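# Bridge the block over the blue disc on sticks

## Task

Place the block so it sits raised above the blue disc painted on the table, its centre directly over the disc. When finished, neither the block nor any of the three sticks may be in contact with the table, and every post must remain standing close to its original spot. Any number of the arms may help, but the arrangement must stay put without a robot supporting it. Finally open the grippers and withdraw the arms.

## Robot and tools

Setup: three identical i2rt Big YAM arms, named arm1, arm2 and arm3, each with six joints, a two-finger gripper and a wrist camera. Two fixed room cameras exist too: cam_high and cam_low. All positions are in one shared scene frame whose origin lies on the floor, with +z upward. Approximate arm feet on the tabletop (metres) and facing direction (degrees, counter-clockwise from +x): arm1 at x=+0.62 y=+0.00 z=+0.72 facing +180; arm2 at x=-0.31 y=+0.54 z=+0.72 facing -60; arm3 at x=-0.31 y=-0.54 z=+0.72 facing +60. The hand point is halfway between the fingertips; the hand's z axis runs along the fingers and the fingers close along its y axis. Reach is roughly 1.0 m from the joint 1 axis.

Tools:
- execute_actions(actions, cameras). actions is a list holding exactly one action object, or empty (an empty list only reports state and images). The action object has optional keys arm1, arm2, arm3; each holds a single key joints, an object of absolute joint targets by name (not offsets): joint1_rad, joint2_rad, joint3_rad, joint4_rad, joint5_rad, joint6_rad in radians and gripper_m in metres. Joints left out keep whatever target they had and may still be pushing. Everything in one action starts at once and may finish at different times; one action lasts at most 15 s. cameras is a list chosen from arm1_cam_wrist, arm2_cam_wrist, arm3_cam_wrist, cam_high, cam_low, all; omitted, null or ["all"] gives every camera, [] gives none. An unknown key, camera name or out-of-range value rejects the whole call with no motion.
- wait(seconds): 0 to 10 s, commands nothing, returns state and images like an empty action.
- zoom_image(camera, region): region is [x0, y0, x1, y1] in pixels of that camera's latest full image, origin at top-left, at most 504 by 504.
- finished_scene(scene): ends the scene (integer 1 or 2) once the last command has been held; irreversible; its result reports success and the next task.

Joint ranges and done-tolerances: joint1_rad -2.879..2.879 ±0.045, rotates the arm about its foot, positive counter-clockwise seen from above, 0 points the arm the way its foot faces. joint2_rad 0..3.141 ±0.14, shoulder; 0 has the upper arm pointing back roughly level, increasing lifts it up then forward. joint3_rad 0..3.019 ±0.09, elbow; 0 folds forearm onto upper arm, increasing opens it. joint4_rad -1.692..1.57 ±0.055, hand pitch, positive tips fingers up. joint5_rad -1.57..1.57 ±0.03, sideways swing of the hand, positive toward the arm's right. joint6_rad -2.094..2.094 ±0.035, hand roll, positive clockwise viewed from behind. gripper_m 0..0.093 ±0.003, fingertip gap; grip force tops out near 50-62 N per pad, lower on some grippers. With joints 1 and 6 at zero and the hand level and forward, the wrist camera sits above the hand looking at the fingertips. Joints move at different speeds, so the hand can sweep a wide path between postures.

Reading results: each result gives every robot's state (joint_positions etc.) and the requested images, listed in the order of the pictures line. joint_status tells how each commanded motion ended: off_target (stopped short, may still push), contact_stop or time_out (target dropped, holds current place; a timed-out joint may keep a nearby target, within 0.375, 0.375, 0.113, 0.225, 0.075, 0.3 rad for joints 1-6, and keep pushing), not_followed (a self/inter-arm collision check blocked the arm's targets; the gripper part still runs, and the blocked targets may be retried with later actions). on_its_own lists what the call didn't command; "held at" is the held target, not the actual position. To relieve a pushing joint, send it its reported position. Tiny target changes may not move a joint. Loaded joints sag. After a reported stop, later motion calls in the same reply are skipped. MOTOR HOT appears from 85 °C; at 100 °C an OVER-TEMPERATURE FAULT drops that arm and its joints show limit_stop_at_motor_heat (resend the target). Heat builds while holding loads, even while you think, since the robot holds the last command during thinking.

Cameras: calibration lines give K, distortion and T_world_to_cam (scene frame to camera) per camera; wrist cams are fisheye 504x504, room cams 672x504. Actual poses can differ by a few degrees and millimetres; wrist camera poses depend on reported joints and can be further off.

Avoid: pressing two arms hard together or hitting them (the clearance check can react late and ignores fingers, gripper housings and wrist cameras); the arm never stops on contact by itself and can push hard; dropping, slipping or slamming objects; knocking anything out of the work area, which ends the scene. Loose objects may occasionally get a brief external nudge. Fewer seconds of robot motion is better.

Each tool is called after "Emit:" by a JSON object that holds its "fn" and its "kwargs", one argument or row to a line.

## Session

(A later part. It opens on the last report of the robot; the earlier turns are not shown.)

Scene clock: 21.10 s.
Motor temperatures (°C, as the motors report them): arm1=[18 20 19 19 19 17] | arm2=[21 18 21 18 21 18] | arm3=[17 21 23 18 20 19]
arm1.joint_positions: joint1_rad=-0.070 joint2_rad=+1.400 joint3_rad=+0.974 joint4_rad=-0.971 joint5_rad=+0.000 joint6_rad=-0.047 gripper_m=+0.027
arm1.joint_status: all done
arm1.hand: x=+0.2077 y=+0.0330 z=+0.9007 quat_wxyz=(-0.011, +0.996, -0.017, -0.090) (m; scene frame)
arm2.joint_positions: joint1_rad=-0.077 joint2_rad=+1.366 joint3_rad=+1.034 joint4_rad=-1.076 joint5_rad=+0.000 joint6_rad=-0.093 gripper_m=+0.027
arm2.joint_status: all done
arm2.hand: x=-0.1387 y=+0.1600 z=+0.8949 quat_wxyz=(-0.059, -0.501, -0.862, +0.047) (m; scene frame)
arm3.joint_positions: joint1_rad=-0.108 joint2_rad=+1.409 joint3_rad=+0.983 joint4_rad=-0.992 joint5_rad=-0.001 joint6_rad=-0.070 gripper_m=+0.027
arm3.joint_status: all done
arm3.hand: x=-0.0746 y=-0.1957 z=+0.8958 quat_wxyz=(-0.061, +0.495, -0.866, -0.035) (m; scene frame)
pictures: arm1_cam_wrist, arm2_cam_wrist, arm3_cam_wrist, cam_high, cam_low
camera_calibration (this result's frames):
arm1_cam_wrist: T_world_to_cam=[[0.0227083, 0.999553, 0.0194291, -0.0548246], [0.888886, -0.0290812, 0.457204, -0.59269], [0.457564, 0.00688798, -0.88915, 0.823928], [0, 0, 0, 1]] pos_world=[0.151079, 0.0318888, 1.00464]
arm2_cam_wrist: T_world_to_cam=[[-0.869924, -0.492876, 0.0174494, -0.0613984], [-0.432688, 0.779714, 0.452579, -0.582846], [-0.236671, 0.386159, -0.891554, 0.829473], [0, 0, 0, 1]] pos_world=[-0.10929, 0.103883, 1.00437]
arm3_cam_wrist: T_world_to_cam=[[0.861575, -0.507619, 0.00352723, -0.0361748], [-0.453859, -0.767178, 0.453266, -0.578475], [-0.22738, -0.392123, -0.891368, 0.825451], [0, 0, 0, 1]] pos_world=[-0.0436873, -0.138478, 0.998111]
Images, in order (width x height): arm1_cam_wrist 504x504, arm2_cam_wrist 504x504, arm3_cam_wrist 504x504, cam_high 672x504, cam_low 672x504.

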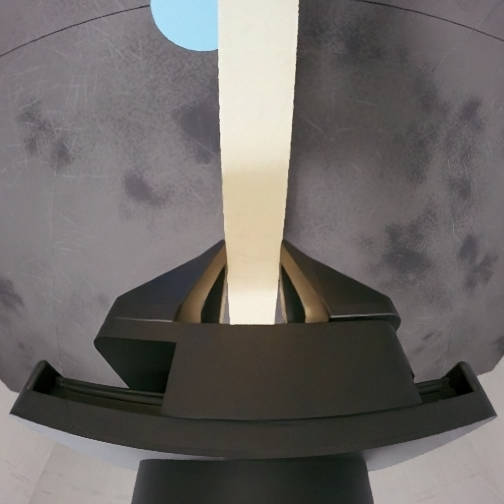

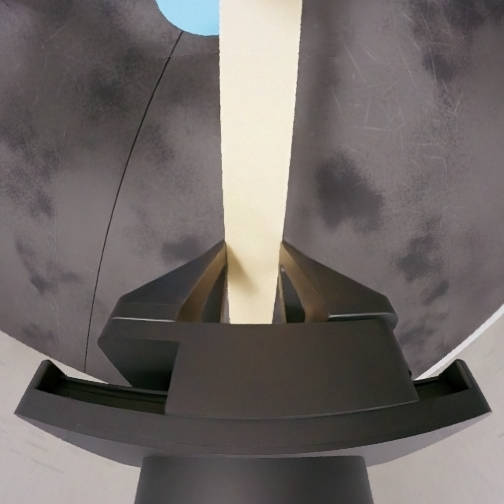

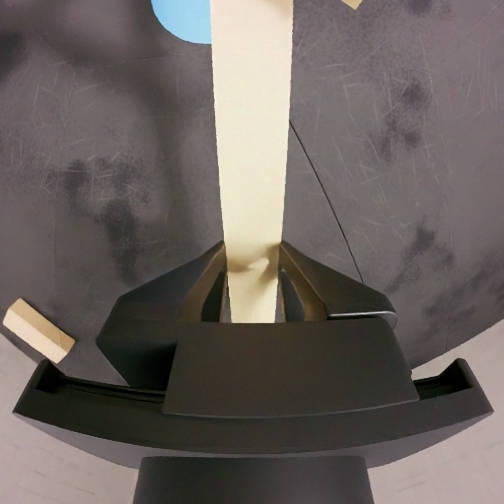

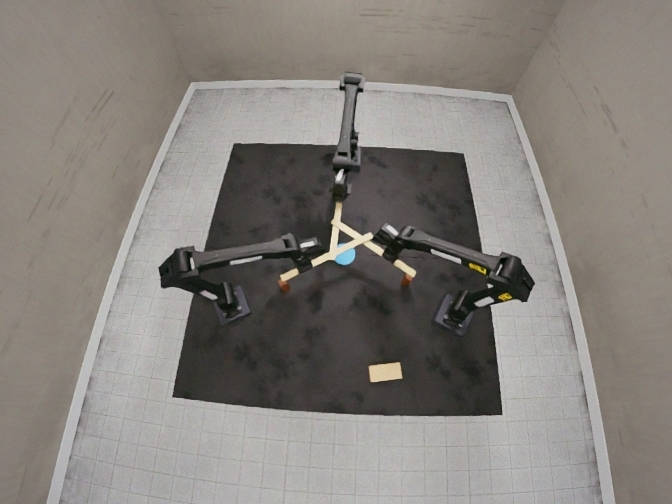

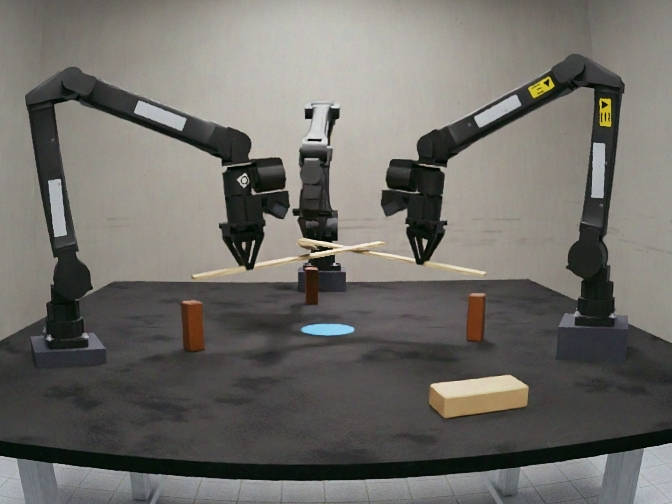

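Emit:
{"fn": "execute_actions", "kwargs": {
  "actions": [
    {"arm1":{"joints":{"joint2_rad":1.485,"joint3_rad":0.937}},"arm2":{"joints":{"joint2_rad":1.43,"joint3_rad":0.99}},"arm3":{"joints":{"joint2_rad":1.49,"joint3_rad":0.96,"joint4_rad":-0.95}}}
  ],
  "cameras": ["cam_low","cam_high"]
}}

Emit:
{"fn": "zoom_image", "kwargs": {
  "camera": "cam_low",
  "region": [160, 220, 520, 360]
}}

Emit:
{"fn": "zoom_image", "kwargs": {
  "camera": "cam_high",
  "region": [260, 170, 430, 310]
}}

Scene clock: 22.70 s.
Motor temperatures (°C, as the motors report them): arm1=[18 20 19 19 19 17] | arm2=[21 18 21 18 21 18] | arm3=[17 21 23 18 20 19]
arm1.joint_positions: joint1_rad=-0.070 joint2_rad=+1.487 joint3_rad=+0.940 joint4_rad=-0.964 joint5_rad=+0.000 joint6_rad=-0.047 gripper_m=+0.027
arm1.joint_status: all done
arm1.hand: x=+0.2230 y=+0.0323 z=+0.8550 quat_wxyz=(-0.008, +0.999, -0.017, -0.034) (m; scene frame)
arm2.joint_positions: joint1_rad=-0.077 joint2_rad=+1.432 joint3_rad=+0.994 joint4_rad=-1.067 joint5_rad=+0.000 joint6_rad=-0.093 gripper_m=+0.027
arm2.joint_status: all done
arm2.hand: x=-0.1449 y=+0.1724 z=+0.8547 quat_wxyz=(-0.020, -0.503, -0.864, +0.019) (m; scene frame)
arm3.joint_positions: joint1_rad=-0.108 joint2_rad=+1.504 joint3_rad=+0.953 joint4_rad=-0.962 joint5_rad=-0.001 joint6_rad=-0.070 gripper_m=+0.027
arm3.joint_status: all done
arm3.hand: x=-0.0806 y=-0.2037 z=+0.8491 quat_wxyz=(-0.018, +0.497, -0.868, -0.014) (m; scene frame)
pictures: cam_high, cam_low
Images, in order (width x height): cam_high 672x504, cam_low 672x504.

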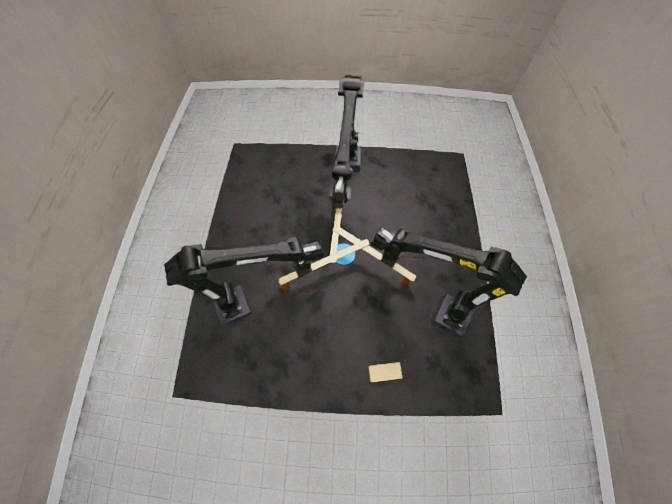

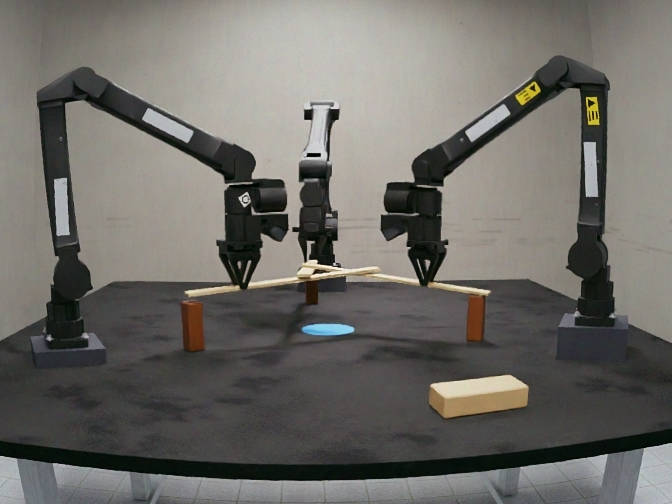

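Region (160, 220, 520, 360) of cam_low's 672x504 image, scaled by 1.400, with more detail than that image has.

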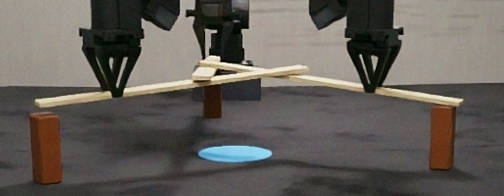

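Region (260, 170, 430, 310) of cam_high's 672x504 image, scaled by 2.965, with more detail than that image has; it fills the top 415 rows of this view, and the rest is white.

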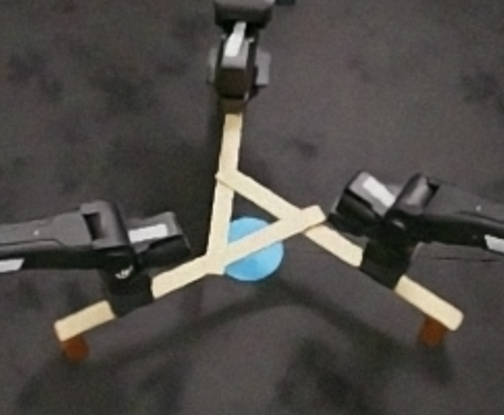

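Emit:
{"fn": "execute_actions", "kwargs": {
  "actions": [
    {"arm1":{"joints":{"joint2_rad":1.525,"joint4_rad":-0.92}},"arm2":{"joints":{"joint2_rad":1.475,"joint4_rad":-1.03}},"arm3":{"joints":{"joint2_rad":1.52,"joint4_rad":-0.89}}}
  ],
  "cameras": ["cam_low","cam_high"]
}}

Emit:
{"fn": "zoom_image", "kwargs": {
  "camera": "cam_low",
  "region": [160, 220, 520, 360]
}}

Emit:
{"fn": "zoom_image", "kwargs": {
  "camera": "cam_high",
  "region": [260, 170, 430, 310]
}}

Scene clock: 23.90 s.
Motor temperatures (°C, as the motors report them): arm1=[18 20 19 19 19 17] | arm2=[21 18 21 18 21 18] | arm3=[17 21 23 18 20 19]
arm1.joint_positions: joint1_rad=-0.070 joint2_rad=+1.515 joint3_rad=+0.940 joint4_rad=-0.938 joint5_rad=+0.000 joint6_rad=-0.047 gripper_m=+0.027
arm1.joint_status: all done
arm1.hand: x=+0.2185 y=+0.0327 z=+0.8445 quat_wxyz=(-0.008, +0.999, -0.017, -0.032) (m; scene frame)
arm2.joint_positions: joint1_rad=-0.077 joint2_rad=+1.464 joint3_rad=+0.994 joint4_rad=-1.041 joint5_rad=+0.000 joint6_rad=-0.093 gripper_m=+0.027
arm2.joint_status: all done
arm2.hand: x=-0.1429 y=+0.1677 z=+0.8427 quat_wxyz=(-0.017, -0.502, -0.864, +0.017) (m; scene frame)
arm3.joint_positions: joint1_rad=-0.108 joint2_rad=+1.514 joint3_rad=+0.953 joint4_rad=-0.915 joint5_rad=+0.000 joint6_rad=-0.070 gripper_m=+0.027
arm3.joint_status: all done
arm3.hand: x=-0.0743 y=-0.1947 z=+0.8457 quat_wxyz=(-0.035, +0.496, -0.867, -0.022) (m; scene frame)
pictures: cam_high, cam_low
Images, in order (width x height): cam_high 672x504, cam_low 672x504.

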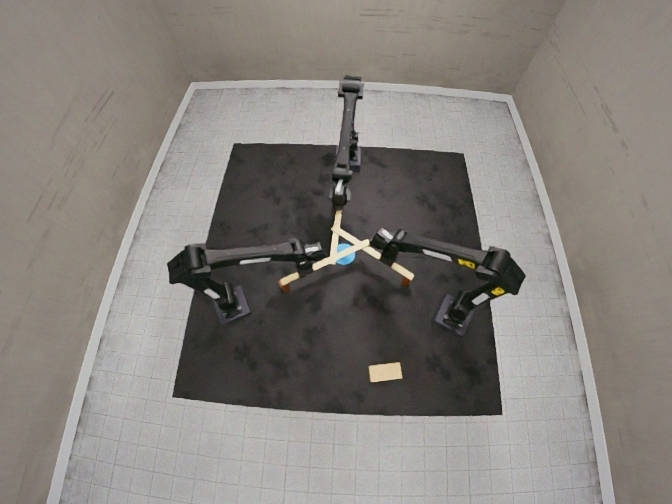

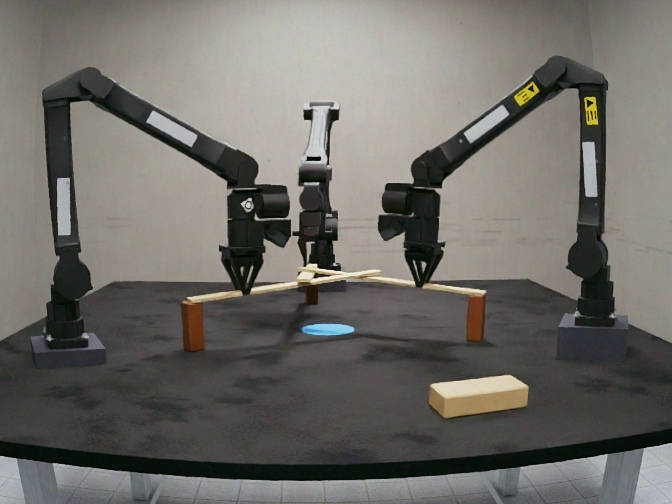

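Region (160, 220, 520, 360) of cam_low's 672x504 image, scaled by 1.400, with more detail than that image has.

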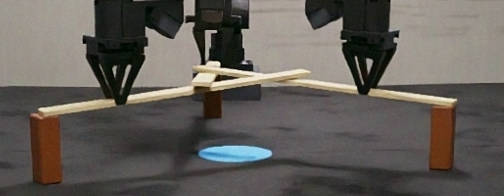

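Region (260, 170, 430, 310) of cam_high's 672x504 image, scaled by 2.965, with more detail than that image has; it fills the top 415 rows of this view, and the rest is white.

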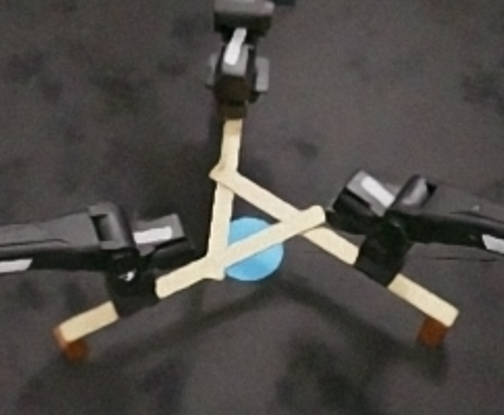

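Emit:
{"fn": "execute_actions", "kwargs": {
  "actions": [
    {"arm1":{"joints":{"gripper_m":0.05}},"arm2":{"joints":{"gripper_m":0.05}},"arm3":{"joints":{"gripper_m":0.05}}}
  ],
  "cameras": ["cam_low"]
}}

Emit:
{"fn": "execute_actions", "kwargs": {
  "actions": [
    {"arm1":{"joints":{"joint2_rad":0.8}},"arm2":{"joints":{"joint2_rad":0.8}},"arm3":{"joints":{"joint2_rad":1.2,"gripper_m":0.093}}}
  ]
}}

Scene clock: 24.77 s.
Motor temperatures (°C, as the motors report them): arm1=[18 20 19 19 19 17] | arm2=[21 18 21 18 21 18] | arm3=[17 21 23 18 20 19]
arm1.joint_positions: joint1_rad=-0.070 joint2_rad=+1.515 joint3_rad=+0.940 joint4_rad=-0.938 joint5_rad=+0.000 joint6_rad=-0.047 gripper_m=+0.050
arm1.joint_status: all done
arm1.hand: x=+0.2185 y=+0.0327 z=+0.8445 quat_wxyz=(-0.008, +0.999, -0.017, -0.032) (m; scene frame)
arm2.joint_positions: joint1_rad=-0.077 joint2_rad=+1.464 joint3_rad=+0.994 joint4_rad=-1.041 joint5_rad=+0.000 joint6_rad=-0.093 gripper_m=+0.050
arm2.joint_status: all done
arm2.hand: x=-0.1428 y=+0.1676 z=+0.8427 quat_wxyz=(-0.017, -0.502, -0.864, +0.017) (m; scene frame)
arm3.joint_positions: joint1_rad=-0.108 joint2_rad=+1.514 joint3_rad=+0.953 joint4_rad=-0.909 joint5_rad=+0.000 joint6_rad=-0.070 gripper_m=+0.050
arm3.joint_status: all done
arm3.hand: x=-0.0736 y=-0.1936 z=+0.8458 quat_wxyz=(-0.038, +0.496, -0.867, -0.023) (m; scene frame)
pictures: cam_low
Images, in order (width x height): cam_low 672x504.

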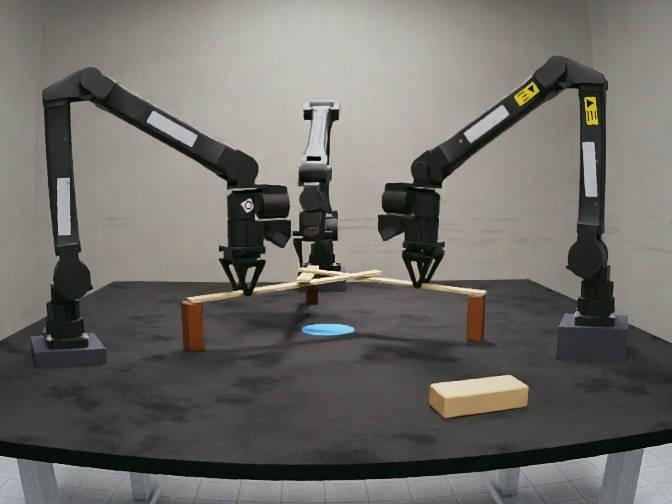

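Scene clock: 26.20 s.
Motor temperatures (°C, as the motors report them): arm1=[18 20 20 19 19 17] | arm2=[21 18 21 18 21 18] | arm3=[17 21 23 18 20 19]
arm1.joint_positions: joint1_rad=-0.070 joint2_rad=+0.797 joint3_rad=+0.939 joint4_rad=-0.937 joint5_rad=+0.000 joint6_rad=-0.047 gripper_m=+0.050
arm1.joint_status: all done
arm1.hand: x=+0.2674 y=+0.0257 z=+1.1122 quat_wxyz=(-0.030, +0.924, -0.014, -0.381) (m; scene frame)
arm2.joint_positions: joint1_rad=-0.077 joint2_rad=+0.792 joint3_rad=+0.989 joint4_rad=-1.040 joint5_rad=+0.000 joint6_rad=-0.093 gripper_m=+0.050
arm2.joint_status: all done
arm2.hand: x=-0.1653 y=+0.2222 z=+1.0865 quat_wxyz=(-0.283, -0.469, -0.811, +0.207) (m; scene frame)
arm3.joint_positions: joint1_rad=-0.108 joint2_rad=+1.194 joint3_rad=+0.951 joint4_rad=-0.909 joint5_rad=+0.000 joint6_rad=-0.070 gripper_m=+0.093
arm3.joint_status: all done
arm3.hand: x=-0.0717 y=-0.1928 z=+0.9726 quat_wxyz=(-0.180, +0.486, -0.850, -0.092) (m; scene frame)
pictures: arm1_cam_wrist, arm2_cam_wrist, arm3_cam_wrist, cam_high, cam_low
camera_calibration (this result's frames):
arm1_cam_wrist: T_world_to_cam=[[0.0377169, 0.997957, 0.0515766, -0.0927255], [0.991542, -0.0309607, -0.126036, -0.121421], [-0.124181, 0.0558941, -0.990684, 1.25196], [0, 0, 0, 1]] pos_world=[0.279361, 0.0187998, 1.22977]
arm2_cam_wrist: T_world_to_cam=[[-0.877633, -0.474938, 0.0647692, -0.113883], [-0.47917, 0.872816, -0.0926754, -0.165498], [-0.0125165, -0.11237, -0.993588, 1.2287], [0, 0, 0, 1]] pos_world=[-0.16387, 0.228431, 1.21285]
arm3_cam_wrist: T_world_to_cam=[[0.858438, -0.512469, 0.0214307, -0.0560237], [-0.505622, -0.838467, 0.203274, -0.384134], [-0.0862027, -0.185334, -0.978887, 1.03084], [0, 0, 0, 1]] pos_world=[-0.0572726, -0.159745, 1.08836]
Images, in order (width x height): arm1_cam_wrist 504x504, arm2_cam_wrist 504x504, arm3_cam_wrist 504x504, cam_high 672x504, cam_low 672x504.

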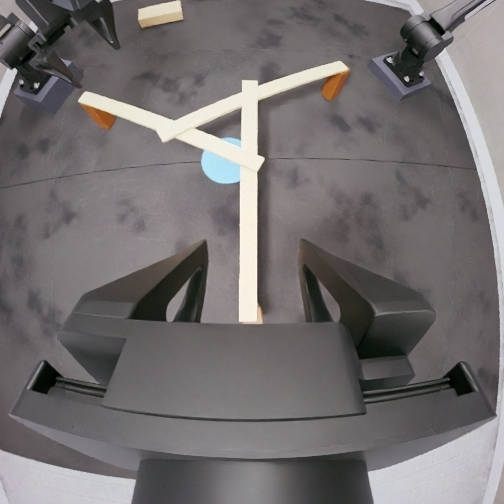

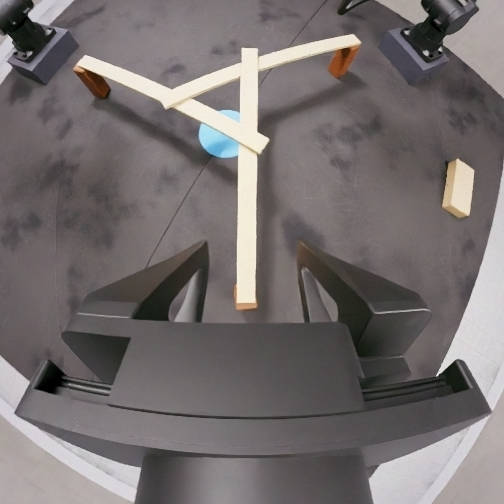

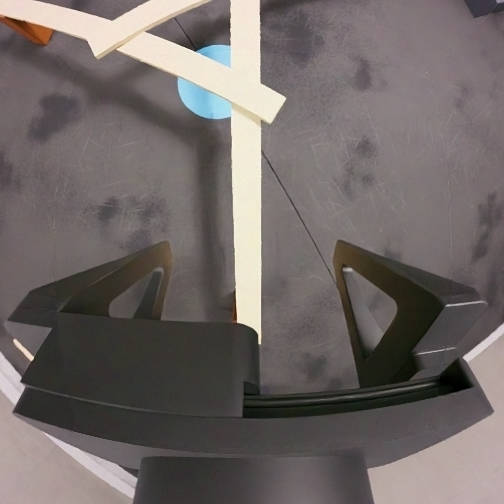

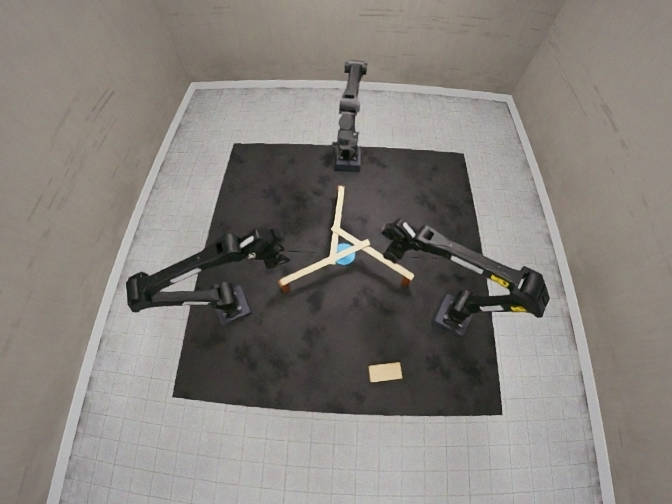

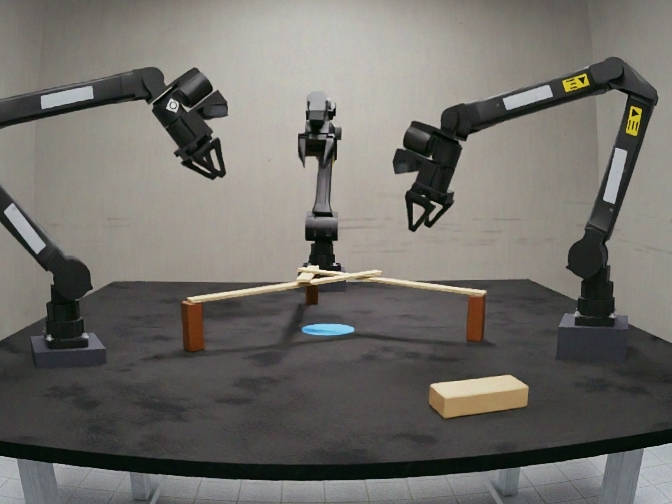

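Emit:
{"fn": "execute_actions", "kwargs": {
  "actions": [
    {"arm3":{"joints":{"joint1_rad":1.166,"joint3_rad":1.035,"joint6_rad":0.52}}}
  ],
  "cameras": []
}}

Emit:
{"fn": "execute_actions", "kwargs": {
  "actions": [
    {"arm3":{"joints":{"joint2_rad":1.66}}}
  ],
  "cameras": ["arm3_cam_wrist","cam_low"]
}}

Scene clock: 28.17 s.
Motor temperatures (°C, as the motors report them): arm1=[18 19 20 19 19 17] | arm2=[21 18 21 18 21 18] | arm3=[17 21 24 18 20 19]
arm1.joint_positions: joint1_rad=-0.070 joint2_rad=+0.797 joint3_rad=+0.939 joint4_rad=-0.937 joint5_rad=+0.000 joint6_rad=-0.047 gripper_m=+0.050
arm1.joint_status: not commanded
arm1.hand: x=+0.2674 y=+0.0257 z=+1.1122 quat_wxyz=(-0.030, +0.924, -0.014, -0.381) (m; scene frame)
arm2.joint_positions: joint1_rad=-0.077 joint2_rad=+0.792 joint3_rad=+0.989 joint4_rad=-1.040 joint5_rad=+0.000 joint6_rad=-0.093 gripper_m=+0.050
arm2.joint_status: not commanded
arm2.hand: x=-0.1653 y=+0.2222 z=+1.0865 quat_wxyz=(-0.283, -0.469, -0.811, +0.207) (m; scene frame)
arm3.joint_positions: joint1_rad=+1.166 joint2_rad=+1.197 joint3_rad=+0.978 joint4_rad=-0.909 joint5_rad=+0.000 joint6_rad=+0.507 gripper_m=+0.093
arm3.joint_status: all done
arm3.hand: x=-0.5718 y=-0.2035 z=+0.9913 quat_wxyz=(-0.036, +0.743, -0.631, -0.219) (m; scene frame)
pictures: none
No camera images: the call's "cameras" was empty. Leave "cameras" out to get every camera's image.

Scene clock: 29.30 s.
Motor temperatures (°C, as the motors report them): arm1=[18 19 20 19 19 17] | arm2=[21 18 22 18 21 18] | arm3=[17 21 24 18 20 19]
arm1.joint_positions: joint1_rad=-0.070 joint2_rad=+0.797 joint3_rad=+0.939 joint4_rad=-0.937 joint5_rad=+0.000 joint6_rad=-0.047 gripper_m=+0.050
arm1.joint_status: not commanded
arm1.hand: x=+0.2674 y=+0.0257 z=+1.1122 quat_wxyz=(-0.030, +0.924, -0.014, -0.381) (m; scene frame)
arm2.joint_positions: joint1_rad=-0.077 joint2_rad=+0.792 joint3_rad=+0.989 joint4_rad=-1.040 joint5_rad=+0.000 joint6_rad=-0.093 gripper_m=+0.050
arm2.joint_status: not commanded
arm2.hand: x=-0.1653 y=+0.2222 z=+1.0865 quat_wxyz=(-0.283, -0.469, -0.811, +0.207) (m; scene frame)
arm3.joint_positions: joint1_rad=+1.166 joint2_rad=+1.679 joint3_rad=+0.994 joint4_rad=-0.906 joint5_rad=+0.000 joint6_rad=+0.508 gripper_m=+0.093
arm3.joint_status: all done
arm3.hand: x=-0.5721 y=-0.2075 z=+0.8006 quat_wxyz=(+0.009, +0.763, -0.646, +0.006) (m; scene frame)
pictures: arm3_cam_wrist, cam_low
camera_calibration (this result's frames):
arm3_cam_wrist: T_world_to_cam=[[0.986414, 0.164269, -0.00176833, 0.601881], [0.133556, -0.795623, 0.590886, -0.550209], [0.0956574, -0.583095, -0.806753, 0.700277], [0, 0, 0, 1]] pos_world=[-0.587207, -0.128301, 0.891125]
Images, in order (width x height): arm3_cam_wrist 504x504, cam_low 672x504.

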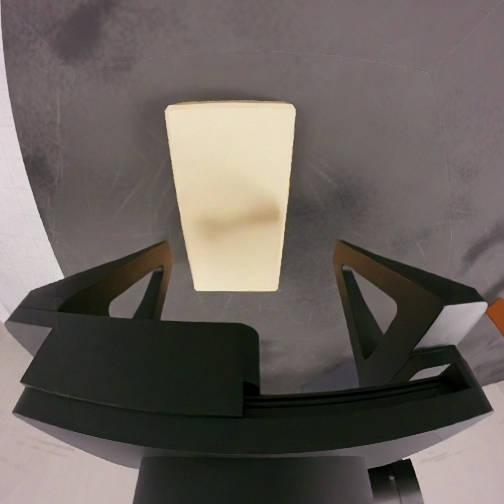

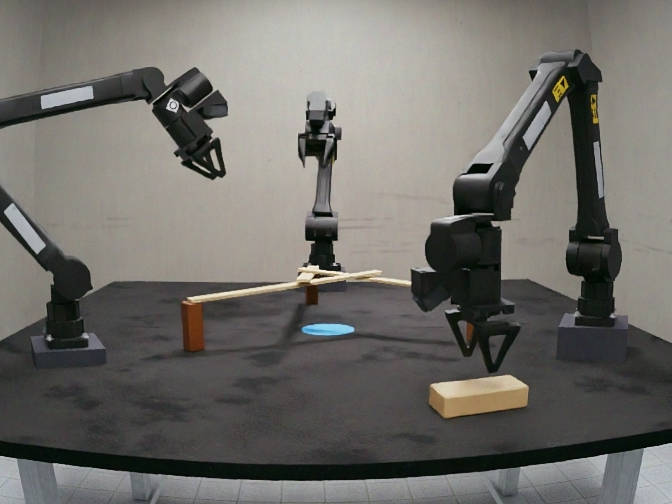

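Emit:
{"fn": "execute_actions", "kwargs": {
  "actions": [
    {"arm3":{"joints":{"joint3_rad":1.065,"joint4_rad":-0.8,"joint1_rad":1.178,"joint2_rad":1.72}}}
  ],
  "cameras": []
}}

Emit:
{"fn": "execute_actions", "kwargs": {
  "actions": [
    {"arm3":{"joints":{"joint2_rad":1.785}}}
  ],
  "cameras": ["arm3_cam_wrist"]
}}

Emit:
{"fn": "execute_actions", "kwargs": {
  "actions": [
    {"arm3":{"joints":{"gripper_m":0.04}}}
  ],
  "cameras": ["arm3_cam_wrist","cam_low"]
}}

Scene clock: 30.47 s.
Motor temperatures (°C, as the motors report them): arm1=[18 19 20 19 19 17] | arm2=[21 18 22 18 21 18] | arm3=[17 21 24 18 20 19]
arm1.joint_positions: joint1_rad=-0.070 joint2_rad=+0.797 joint3_rad=+0.939 joint4_rad=-0.937 joint5_rad=+0.000 joint6_rad=-0.047 gripper_m=+0.050
arm1.joint_status: not commanded
arm1.hand: x=+0.2674 y=+0.0257 z=+1.1122 quat_wxyz=(-0.030, +0.924, -0.014, -0.381) (m; scene frame)
arm2.joint_positions: joint1_rad=-0.077 joint2_rad=+0.792 joint3_rad=+0.989 joint4_rad=-1.040 joint5_rad=+0.000 joint6_rad=-0.093 gripper_m=+0.050
arm2.joint_status: not commanded
arm2.hand: x=-0.1653 y=+0.2222 z=+1.0865 quat_wxyz=(-0.283, -0.469, -0.811, +0.207) (m; scene frame)
arm3.joint_positions: joint1_rad=+1.167 joint2_rad=+1.713 joint3_rad=+1.023 joint4_rad=-0.818 joint5_rad=+0.000 joint6_rad=+0.508 gripper_m=+0.093
arm3.joint_status: all done
arm3.hand: x=-0.5922 y=-0.1833 z=+0.7957 quat_wxyz=(+0.001, +0.763, -0.646, -0.034) (m; scene frame)
pictures: none
No camera images: the call's "cameras" was empty. Leave "cameras" out to get every camera's image.

Scene clock: 31.30 s.
Motor temperatures (°C, as the motors report them): arm1=[18 19 20 19 19 17] | arm2=[21 18 22 18 21 18] | arm3=[17 21 24 18 20 19]
arm1.joint_positions: joint1_rad=-0.070 joint2_rad=+0.797 joint3_rad=+0.939 joint4_rad=-0.937 joint5_rad=+0.000 joint6_rad=-0.047 gripper_m=+0.050
arm1.joint_status: not commanded
arm1.hand: x=+0.2674 y=+0.0257 z=+1.1122 quat_wxyz=(-0.030, +0.924, -0.014, -0.381) (m; scene frame)
arm2.joint_positions: joint1_rad=-0.077 joint2_rad=+0.792 joint3_rad=+0.989 joint4_rad=-1.040 joint5_rad=+0.000 joint6_rad=-0.093 gripper_m=+0.050
arm2.joint_status: not commanded
arm2.hand: x=-0.1653 y=+0.2222 z=+1.0865 quat_wxyz=(-0.283, -0.469, -0.811, +0.207) (m; scene frame)
arm3.joint_positions: joint1_rad=+1.167 joint2_rad=+1.790 joint3_rad=+1.024 joint4_rad=-0.817 joint5_rad=+0.000 joint6_rad=+0.508 gripper_m=+0.093
arm3.joint_status: all done
arm3.hand: x=-0.5864 y=-0.1911 z=+0.7633 quat_wxyz=(+0.008, +0.763, -0.646, +0.002) (m; scene frame)
pictures: arm3_cam_wrist
camera_calibration (this result's frames):
arm3_cam_wrist: T_world_to_cam=[[0.986288, 0.164935, -0.00566543, 0.616325], [0.137014, -0.799224, 0.585208, -0.507583], [0.091993, -0.57796, -0.810864, 0.683096], [0, 0, 0, 1]] pos_world=[-0.601168, -0.112524, 0.854431]
Images, in order (width x height): arm3_cam_wrist 504x504.

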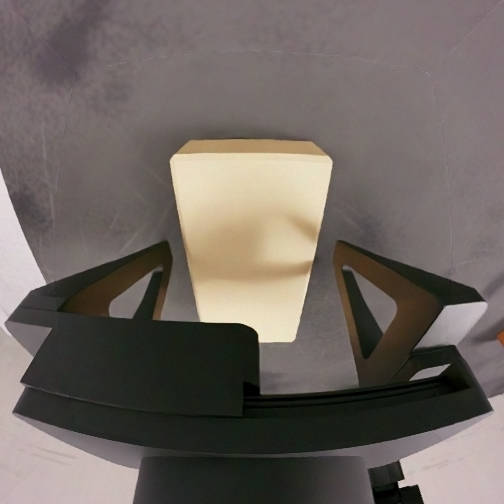

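Scene clock: 31.90 s.
Motor temperatures (°C, as the motors report them): arm1=[18 19 20 19 19 17] | arm2=[21 18 22 18 21 18] | arm3=[17 21 24 18 20 19]
arm1.joint_positions: joint1_rad=-0.070 joint2_rad=+0.797 joint3_rad=+0.939 joint4_rad=-0.937 joint5_rad=+0.000 joint6_rad=-0.047 gripper_m=+0.050
arm1.joint_status: not commanded
arm1.hand: x=+0.2674 y=+0.0257 z=+1.1122 quat_wxyz=(-0.030, +0.924, -0.014, -0.381) (m; scene frame)
arm2.joint_positions: joint1_rad=-0.077 joint2_rad=+0.792 joint3_rad=+0.989 joint4_rad=-1.040 joint5_rad=+0.000 joint6_rad=-0.093 gripper_m=+0.050
arm2.joint_status: not commanded
arm2.hand: x=-0.1653 y=+0.2222 z=+1.0865 quat_wxyz=(-0.283, -0.469, -0.811, +0.207) (m; scene frame)
arm3.joint_positions: joint1_rad=+1.168 joint2_rad=+1.790 joint3_rad=+1.024 joint4_rad=-0.815 joint5_rad=+0.000 joint6_rad=+0.509 gripper_m=+0.068
arm3.joint_status: gripper_m off_target (ended at +0.068, target +0.040)
arm3.hand: x=-0.5869 y=-0.1908 z=+0.7633 quat_wxyz=(+0.008, +0.763, -0.646, +0.001) (m; scene frame)
pictures: arm3_cam_wrist, cam_low
camera_calibration (this result's frames):
arm3_cam_wrist: T_world_to_cam=[[0.986411, 0.164165, -0.00658204, 0.617326], [0.137071, -0.800201, 0.583858, -0.506438], [0.090582, -0.576826, -0.811829, 0.683411], [0, 0, 0, 1]] pos_world=[-0.601424, -0.112387, 0.854564]
Images, in order (width x height): arm3_cam_wrist 504x504, cam_low 672x504.

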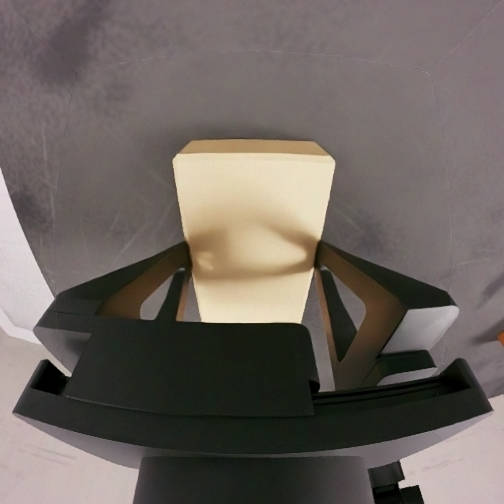

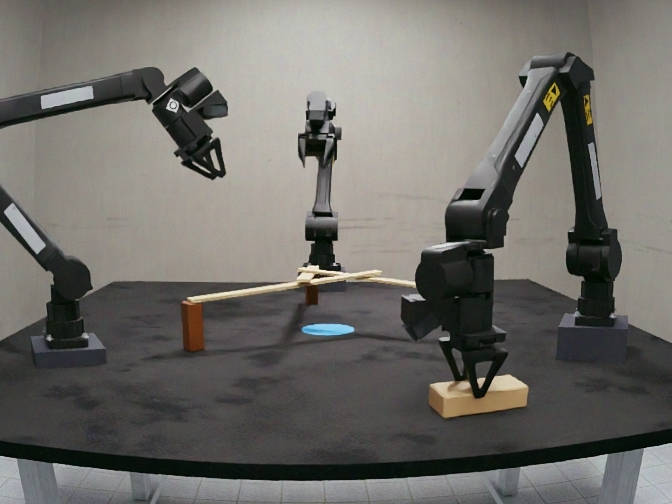

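Emit:
{"fn": "execute_actions", "kwargs": {
  "actions": [
    {"arm3":{"joints":{"joint2_rad":1.35,"joint4_rad":-1.2,"joint3_rad":1.2}},"arm2":{"joints":{"joint2_rad":0.4}},"arm1":{"joints":{"joint2_rad":0.4}}}
  ],
  "cameras": []
}}

Emit:
{"fn": "execute_actions", "kwargs": {
  "actions": [
    {"arm3":{"joints":{"joint1_rad":-0.025,"joint2_rad":1.75,"joint4_rad":-1.44,"joint3_rad":1.91,"joint6_rad":-0.53}}}
  ],
  "cameras": []
}}

Emit:
{"fn": "execute_actions", "kwargs": {
  "actions": [
    {"arm3":{"joints":{"joint2_rad":1.98}}}
  ]
}}

Scene clock: 33.90 s.
Motor temperatures (°C, as the motors report them): arm1=[18 19 20 19 19 17] | arm2=[21 18 22 18 21 18] | arm3=[17 21 25 18 20 19]
arm1.joint_positions: joint1_rad=-0.070 joint2_rad=+0.389 joint3_rad=+0.939 joint4_rad=-0.937 joint5_rad=+0.000 joint6_rad=-0.047 gripper_m=+0.050
arm1.joint_status: all done
arm1.hand: x=+0.3734 y=+0.0157 z=+1.2278 quat_wxyz=(-0.041, +0.828, -0.011, -0.560) (m; scene frame)
arm2.joint_positions: joint1_rad=-0.077 joint2_rad=+0.396 joint3_rad=+0.989 joint4_rad=-1.040 joint5_rad=+0.000 joint6_rad=-0.093 gripper_m=+0.050
arm2.joint_status: all done
arm2.hand: x=-0.2072 y=+0.3173 z=+1.1953 quat_wxyz=(-0.427, -0.425, -0.735, +0.310) (m; scene frame)
arm3.joint_positions: joint1_rad=+1.168 joint2_rad=+1.361 joint3_rad=+1.158 joint4_rad=-1.187 joint5_rad=+0.000 joint6_rad=+0.509 gripper_m=+0.068
arm3.joint_status: all done
arm3.hand: x=-0.5741 y=-0.2018 z=+0.9843 quat_wxyz=(-0.011, +0.759, -0.644, -0.092) (m; scene frame)
pictures: none
No camera images: the call's "cameras" was empty. Leave "cameras" out to get every camera's image.

Scene clock: 35.80 s.
Motor temperatures (°C, as the motors report them): arm1=[18 19 20 19 19 17] | arm2=[21 18 22 18 21 18] | arm3=[17 22 26 18 20 19]
arm1.joint_positions: joint1_rad=-0.070 joint2_rad=+0.389 joint3_rad=+0.939 joint4_rad=-0.937 joint5_rad=+0.000 joint6_rad=-0.047 gripper_m=+0.050
arm1.joint_status: not commanded
arm1.hand: x=+0.3734 y=+0.0157 z=+1.2278 quat_wxyz=(-0.041, +0.828, -0.011, -0.560) (m; scene frame)
arm2.joint_positions: joint1_rad=-0.077 joint2_rad=+0.396 joint3_rad=+0.989 joint4_rad=-1.040 joint5_rad=+0.000 joint6_rad=-0.093 gripper_m=+0.050
arm2.joint_status: not commanded
arm2.hand: x=-0.2072 y=+0.3173 z=+1.1953 quat_wxyz=(-0.427, -0.425, -0.735, +0.310) (m; scene frame)
arm3.joint_positions: joint1_rad=-0.028 joint2_rad=+1.789 joint3_rad=+1.853 joint4_rad=-1.426 joint5_rad=+0.002 joint6_rad=-0.517 gripper_m=+0.068
arm3.joint_status: all done
arm3.hand: x=-0.0060 y=-0.0138 z=+1.0491 quat_wxyz=(-0.094, +0.702, -0.705, -0.029) (m; scene frame)
pictures: none
No camera images: the call's "cameras" was empty. Leave "cameras" out to get every camera's image.

Scene clock: 37.07 s.
Motor temperatures (°C, as the motors report them): arm1=[18 19 20 19 19 17] | arm2=[21 18 22 18 21 18] | arm3=[17 22 26 18 20 19]
arm1.joint_positions: joint1_rad=-0.070 joint2_rad=+0.389 joint3_rad=+0.939 joint4_rad=-0.937 joint5_rad=+0.000 joint6_rad=-0.047 gripper_m=+0.050
arm1.joint_status: not commanded
arm1.hand: x=+0.3734 y=+0.0157 z=+1.2278 quat_wxyz=(-0.041, +0.828, -0.011, -0.560) (m; scene frame)
arm2.joint_positions: joint1_rad=-0.077 joint2_rad=+0.396 joint3_rad=+0.989 joint4_rad=-1.040 joint5_rad=+0.000 joint6_rad=-0.093 gripper_m=+0.050
arm2.joint_status: not commanded
arm2.hand: x=-0.2072 y=+0.3173 z=+1.1953 quat_wxyz=(-0.427, -0.425, -0.735, +0.310) (m; scene frame)
arm3.joint_positions: joint1_rad=-0.028 joint2_rad=+2.023 joint3_rad=+1.862 joint4_rad=-1.428 joint5_rad=+0.002 joint6_rad=-0.518 gripper_m=+0.068
arm3.joint_status: all done
arm3.hand: x=+0.0015 y=+0.0019 z=+0.9140 quat_wxyz=(+0.015, +0.706, -0.708, +0.000) (m; scene frame)
pictures: arm1_cam_wrist, arm2_cam_wrist, arm3_cam_wrist, cam_high, cam_low
camera_calibration (this result's frames):
arm1_cam_wrist: T_world_to_cam=[[0.0573002, 0.996185, 0.065819, -0.117458], [0.860694, -0.0158849, -0.508875, 0.306421], [-0.505888, 0.0858087, -0.858321, 1.35981], [0, 0, 0, 1]] pos_world=[0.430906, 0.00519389, 1.33081]
arm2_cam_wrist: T_world_to_cam=[[-0.8887, -0.44997, 0.0879754, -0.150547], [-0.43553, 0.76855, -0.468663, 0.233], [0.143271, -0.454817, -0.878985, 1.35094], [0, 0, 0, 1]] pos_world=[-0.225863, 0.367617, 1.3099]
arm3_cam_wrist: T_world_to_cam=[[0.99984, -0.00340246, -0.0175827, 0.0166882], [0.00766528, -0.806007, 0.591857, -0.527895], [-0.0161856, -0.591897, -0.805851, 0.858384], [0, 0, 0, 1]] pos_world=[0.00125439, 0.0826451, 1.00446]
Images, in order (width x height): arm1_cam_wrist 504x504, arm2_cam_wrist 504x504, arm3_cam_wrist 504x504, cam_high 672x504, cam_low 672x504.

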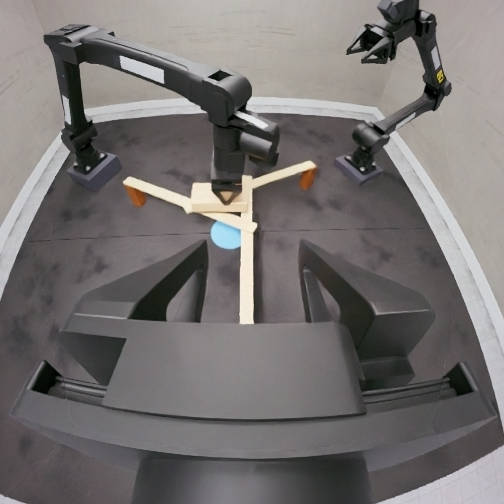

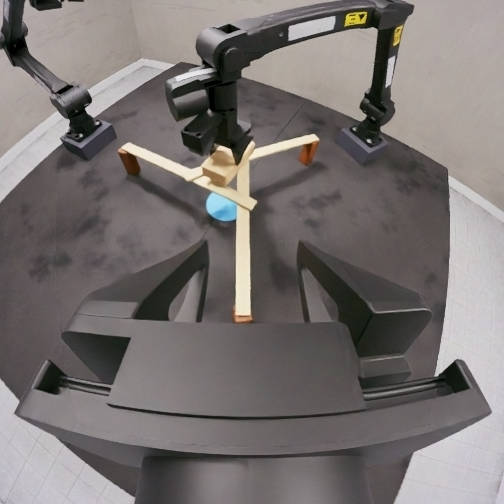

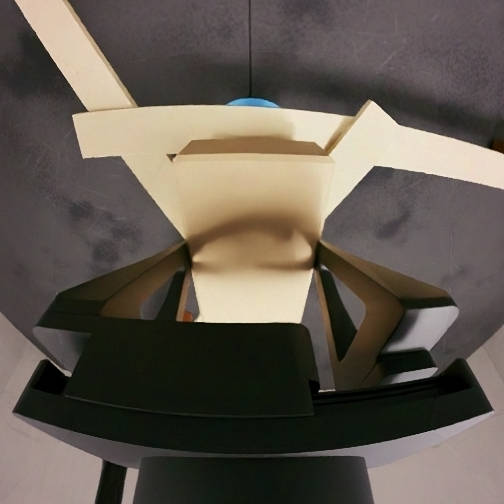

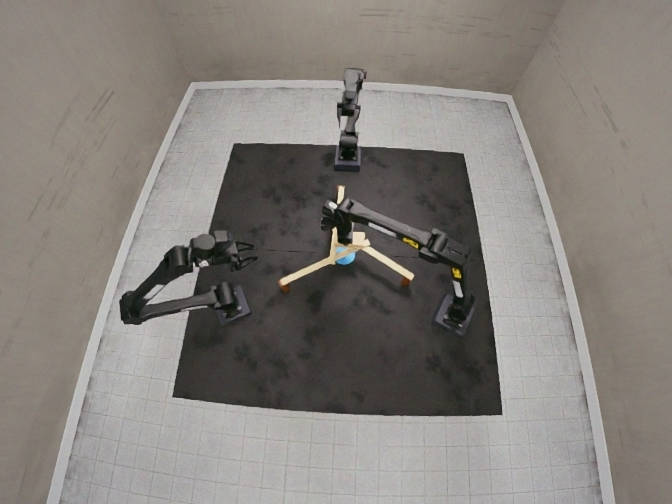

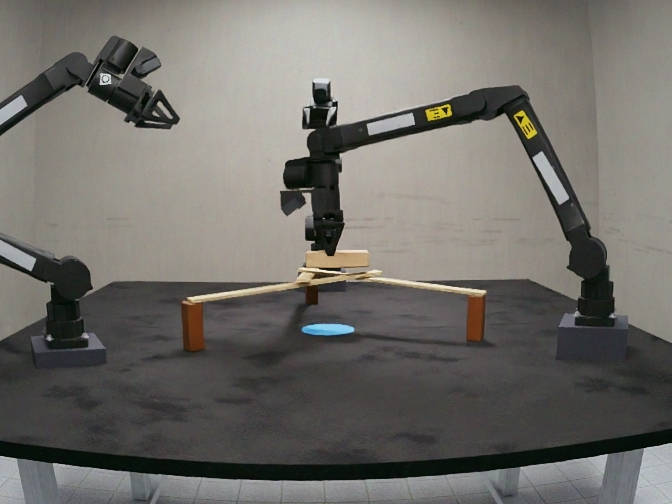

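Emit:
{"fn": "execute_actions", "kwargs": {
  "actions": [
    {"arm3":{"joints":{"joint4_rad":-1.36,"joint1_rad":-0.005}}}
  ],
  "cameras": []
}}

Emit:
{"fn": "execute_actions", "kwargs": {
  "actions": [
    {"arm3":{"joints":{"joint2_rad":2.015}}}
  ],
  "cameras": ["cam_low","arm3_cam_wrist"]
}}

Emit:
{"fn": "zoom_image", "kwargs": {
  "camera": "cam_low",
  "region": [260, 220, 420, 340]
}}

Scene clock: 38.17 s.
Motor temperatures (°C, as the motors report them): arm1=[18 19 20 19 19 17] | arm2=[21 18 22 18 21 18] | arm3=[17 23 26 18 20 19]
arm1.joint_positions: joint1_rad=-0.070 joint2_rad=+0.389 joint3_rad=+0.939 joint4_rad=-0.937 joint5_rad=+0.000 joint6_rad=-0.047 gripper_m=+0.050
arm1.joint_status: not commanded
arm1.hand: x=+0.3734 y=+0.0157 z=+1.2278 quat_wxyz=(-0.041, +0.828, -0.011, -0.560) (m; scene frame)
arm2.joint_positions: joint1_rad=-0.077 joint2_rad=+0.396 joint3_rad=+0.989 joint4_rad=-1.040 joint5_rad=+0.000 joint6_rad=-0.093 gripper_m=+0.050
arm2.joint_status: not commanded
arm2.hand: x=-0.2072 y=+0.3173 z=+1.1953 quat_wxyz=(-0.427, -0.425, -0.735, +0.310) (m; scene frame)
arm3.joint_positions: joint1_rad=-0.011 joint2_rad=+2.023 joint3_rad=+1.862 joint4_rad=-1.377 joint5_rad=+0.002 joint6_rad=-0.518 gripper_m=+0.068
arm3.joint_status: all done
arm3.hand: x=-0.0015 y=+0.0182 z=+0.9140 quat_wxyz=(-0.010, +0.712, -0.702, -0.007) (m; scene frame)
pictures: none
No camera images: the call's "cameras" was empty. Leave "cameras" out to get every camera's image.

Scene clock: 38.67 s.
Motor temperatures (°C, as the motors report them): arm1=[18 19 20 19 19 17] | arm2=[21 18 22 18 21 18] | arm3=[17 23 26 18 20 19]
arm1.joint_positions: joint1_rad=-0.070 joint2_rad=+0.389 joint3_rad=+0.939 joint4_rad=-0.937 joint5_rad=+0.000 joint6_rad=-0.047 gripper_m=+0.050
arm1.joint_status: not commanded
arm1.hand: x=+0.3734 y=+0.0157 z=+1.2278 quat_wxyz=(-0.041, +0.828, -0.011, -0.560) (m; scene frame)
arm2.joint_positions: joint1_rad=-0.077 joint2_rad=+0.396 joint3_rad=+0.989 joint4_rad=-1.040 joint5_rad=+0.000 joint6_rad=-0.093 gripper_m=+0.050
arm2.joint_status: not commanded
arm2.hand: x=-0.2072 y=+0.3173 z=+1.1953 quat_wxyz=(-0.427, -0.425, -0.735, +0.310) (m; scene frame)
arm3.joint_positions: joint1_rad=-0.011 joint2_rad=+2.023 joint3_rad=+1.862 joint4_rad=-1.377 joint5_rad=+0.002 joint6_rad=-0.518 gripper_m=+0.068
arm3.joint_status: all done
arm3.hand: x=-0.0015 y=+0.0182 z=+0.9140 quat_wxyz=(-0.010, +0.712, -0.702, -0.007) (m; scene frame)
pictures: arm3_cam_wrist, cam_low
camera_calibration (this result's frames):
arm3_cam_wrist: T_world_to_cam=[[0.999884, 0.0130982, 0.00780032, -0.00379353], [0.00656566, -0.831772, 0.555079, -0.480754], [0.0137586, -0.554964, -0.831761, 0.891027], [0, 0, 0, 1]] pos_world=[-0.00530973, 0.0946595, 1.00801]
Images, in order (width x height): arm3_cam_wrist 504x504, cam_low 672x504.

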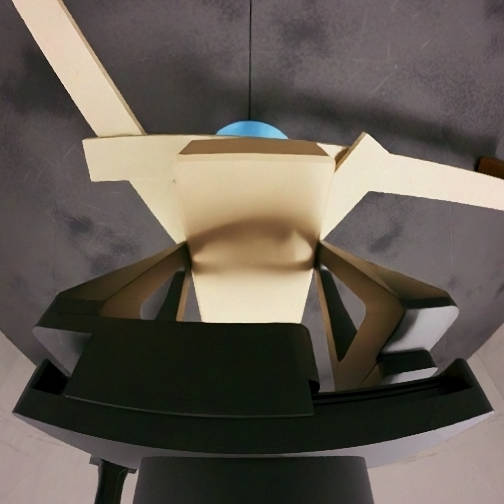

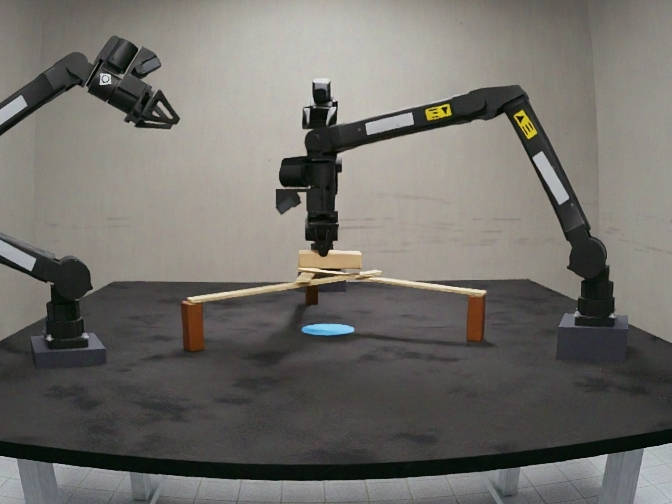

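Region (260, 220, 420, 340) of cam_low's 672x504 image, scaled by 3.150, with more detail than that image has; it fills the top 378 rows of this view, and the rest is white.

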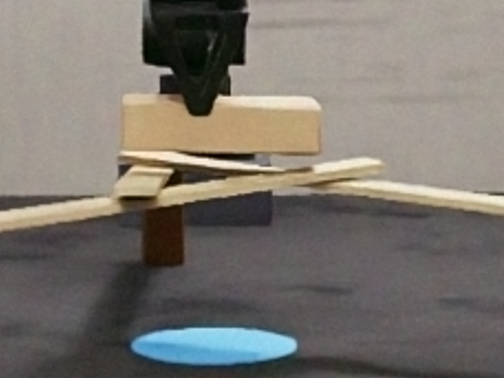

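Gap about 1 cm.

Emit:
{"fn": "execute_actions", "kwargs": {
  "actions": [
    {"arm3":{"joints":{"joint2_rad":2.045}}}
  ],
  "cameras": ["cam_low"]
}}

Emit:
{"fn": "zoom_image", "kwargs": {
  "camera": "cam_low",
  "region": [260, 220, 420, 340]
}}

Scene clock: 39.90 s.
Motor temperatures (°C, as the motors report them): arm1=[18 19 20 19 19 17] | arm2=[21 18 22 18 21 18] | arm3=[17 23 27 18 20 19]
arm1.joint_positions: joint1_rad=-0.070 joint2_rad=+0.389 joint3_rad=+0.939 joint4_rad=-0.937 joint5_rad=+0.000 joint6_rad=-0.047 gripper_m=+0.050
arm1.joint_status: not commanded
arm1.hand: x=+0.3734 y=+0.0157 z=+1.2278 quat_wxyz=(-0.041, +0.828, -0.011, -0.560) (m; scene frame)
arm2.joint_positions: joint1_rad=-0.077 joint2_rad=+0.396 joint3_rad=+0.989 joint4_rad=-1.040 joint5_rad=+0.000 joint6_rad=-0.093 gripper_m=+0.050
arm2.joint_status: not commanded
arm2.hand: x=-0.2072 y=+0.3173 z=+1.1953 quat_wxyz=(-0.427, -0.425, -0.735, +0.310) (m; scene frame)
arm3.joint_positions: joint1_rad=-0.011 joint2_rad=+2.051 joint3_rad=+1.863 joint4_rad=-1.376 joint5_rad=+0.002 joint6_rad=-0.518 gripper_m=+0.068
arm3.joint_status: all done
arm3.hand: x=-0.0018 y=+0.0183 z=+0.8967 quat_wxyz=(+0.004, +0.712, -0.702, -0.003) (m; scene frame)
pictures: cam_low
Images, in order (width x height): cam_low 672x504.

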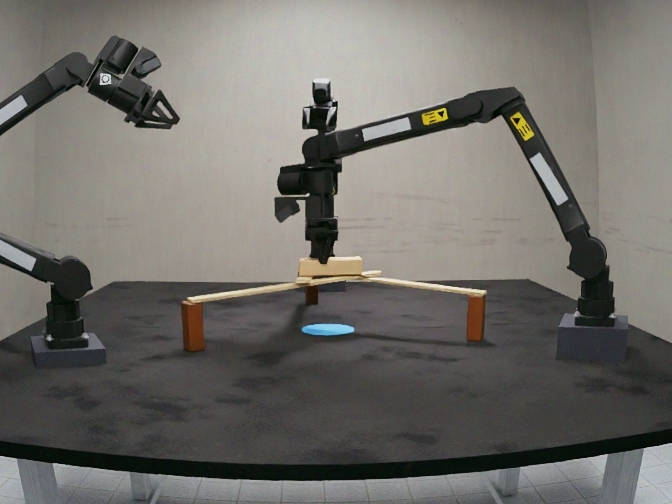

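Region (260, 220, 420, 340) of cam_low's 672x504 image, scaled by 3.150, with more detail than that image has; it fills the top 378 rows of this view, and the rest is white.

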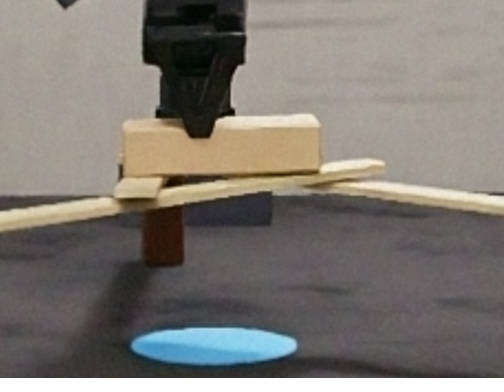

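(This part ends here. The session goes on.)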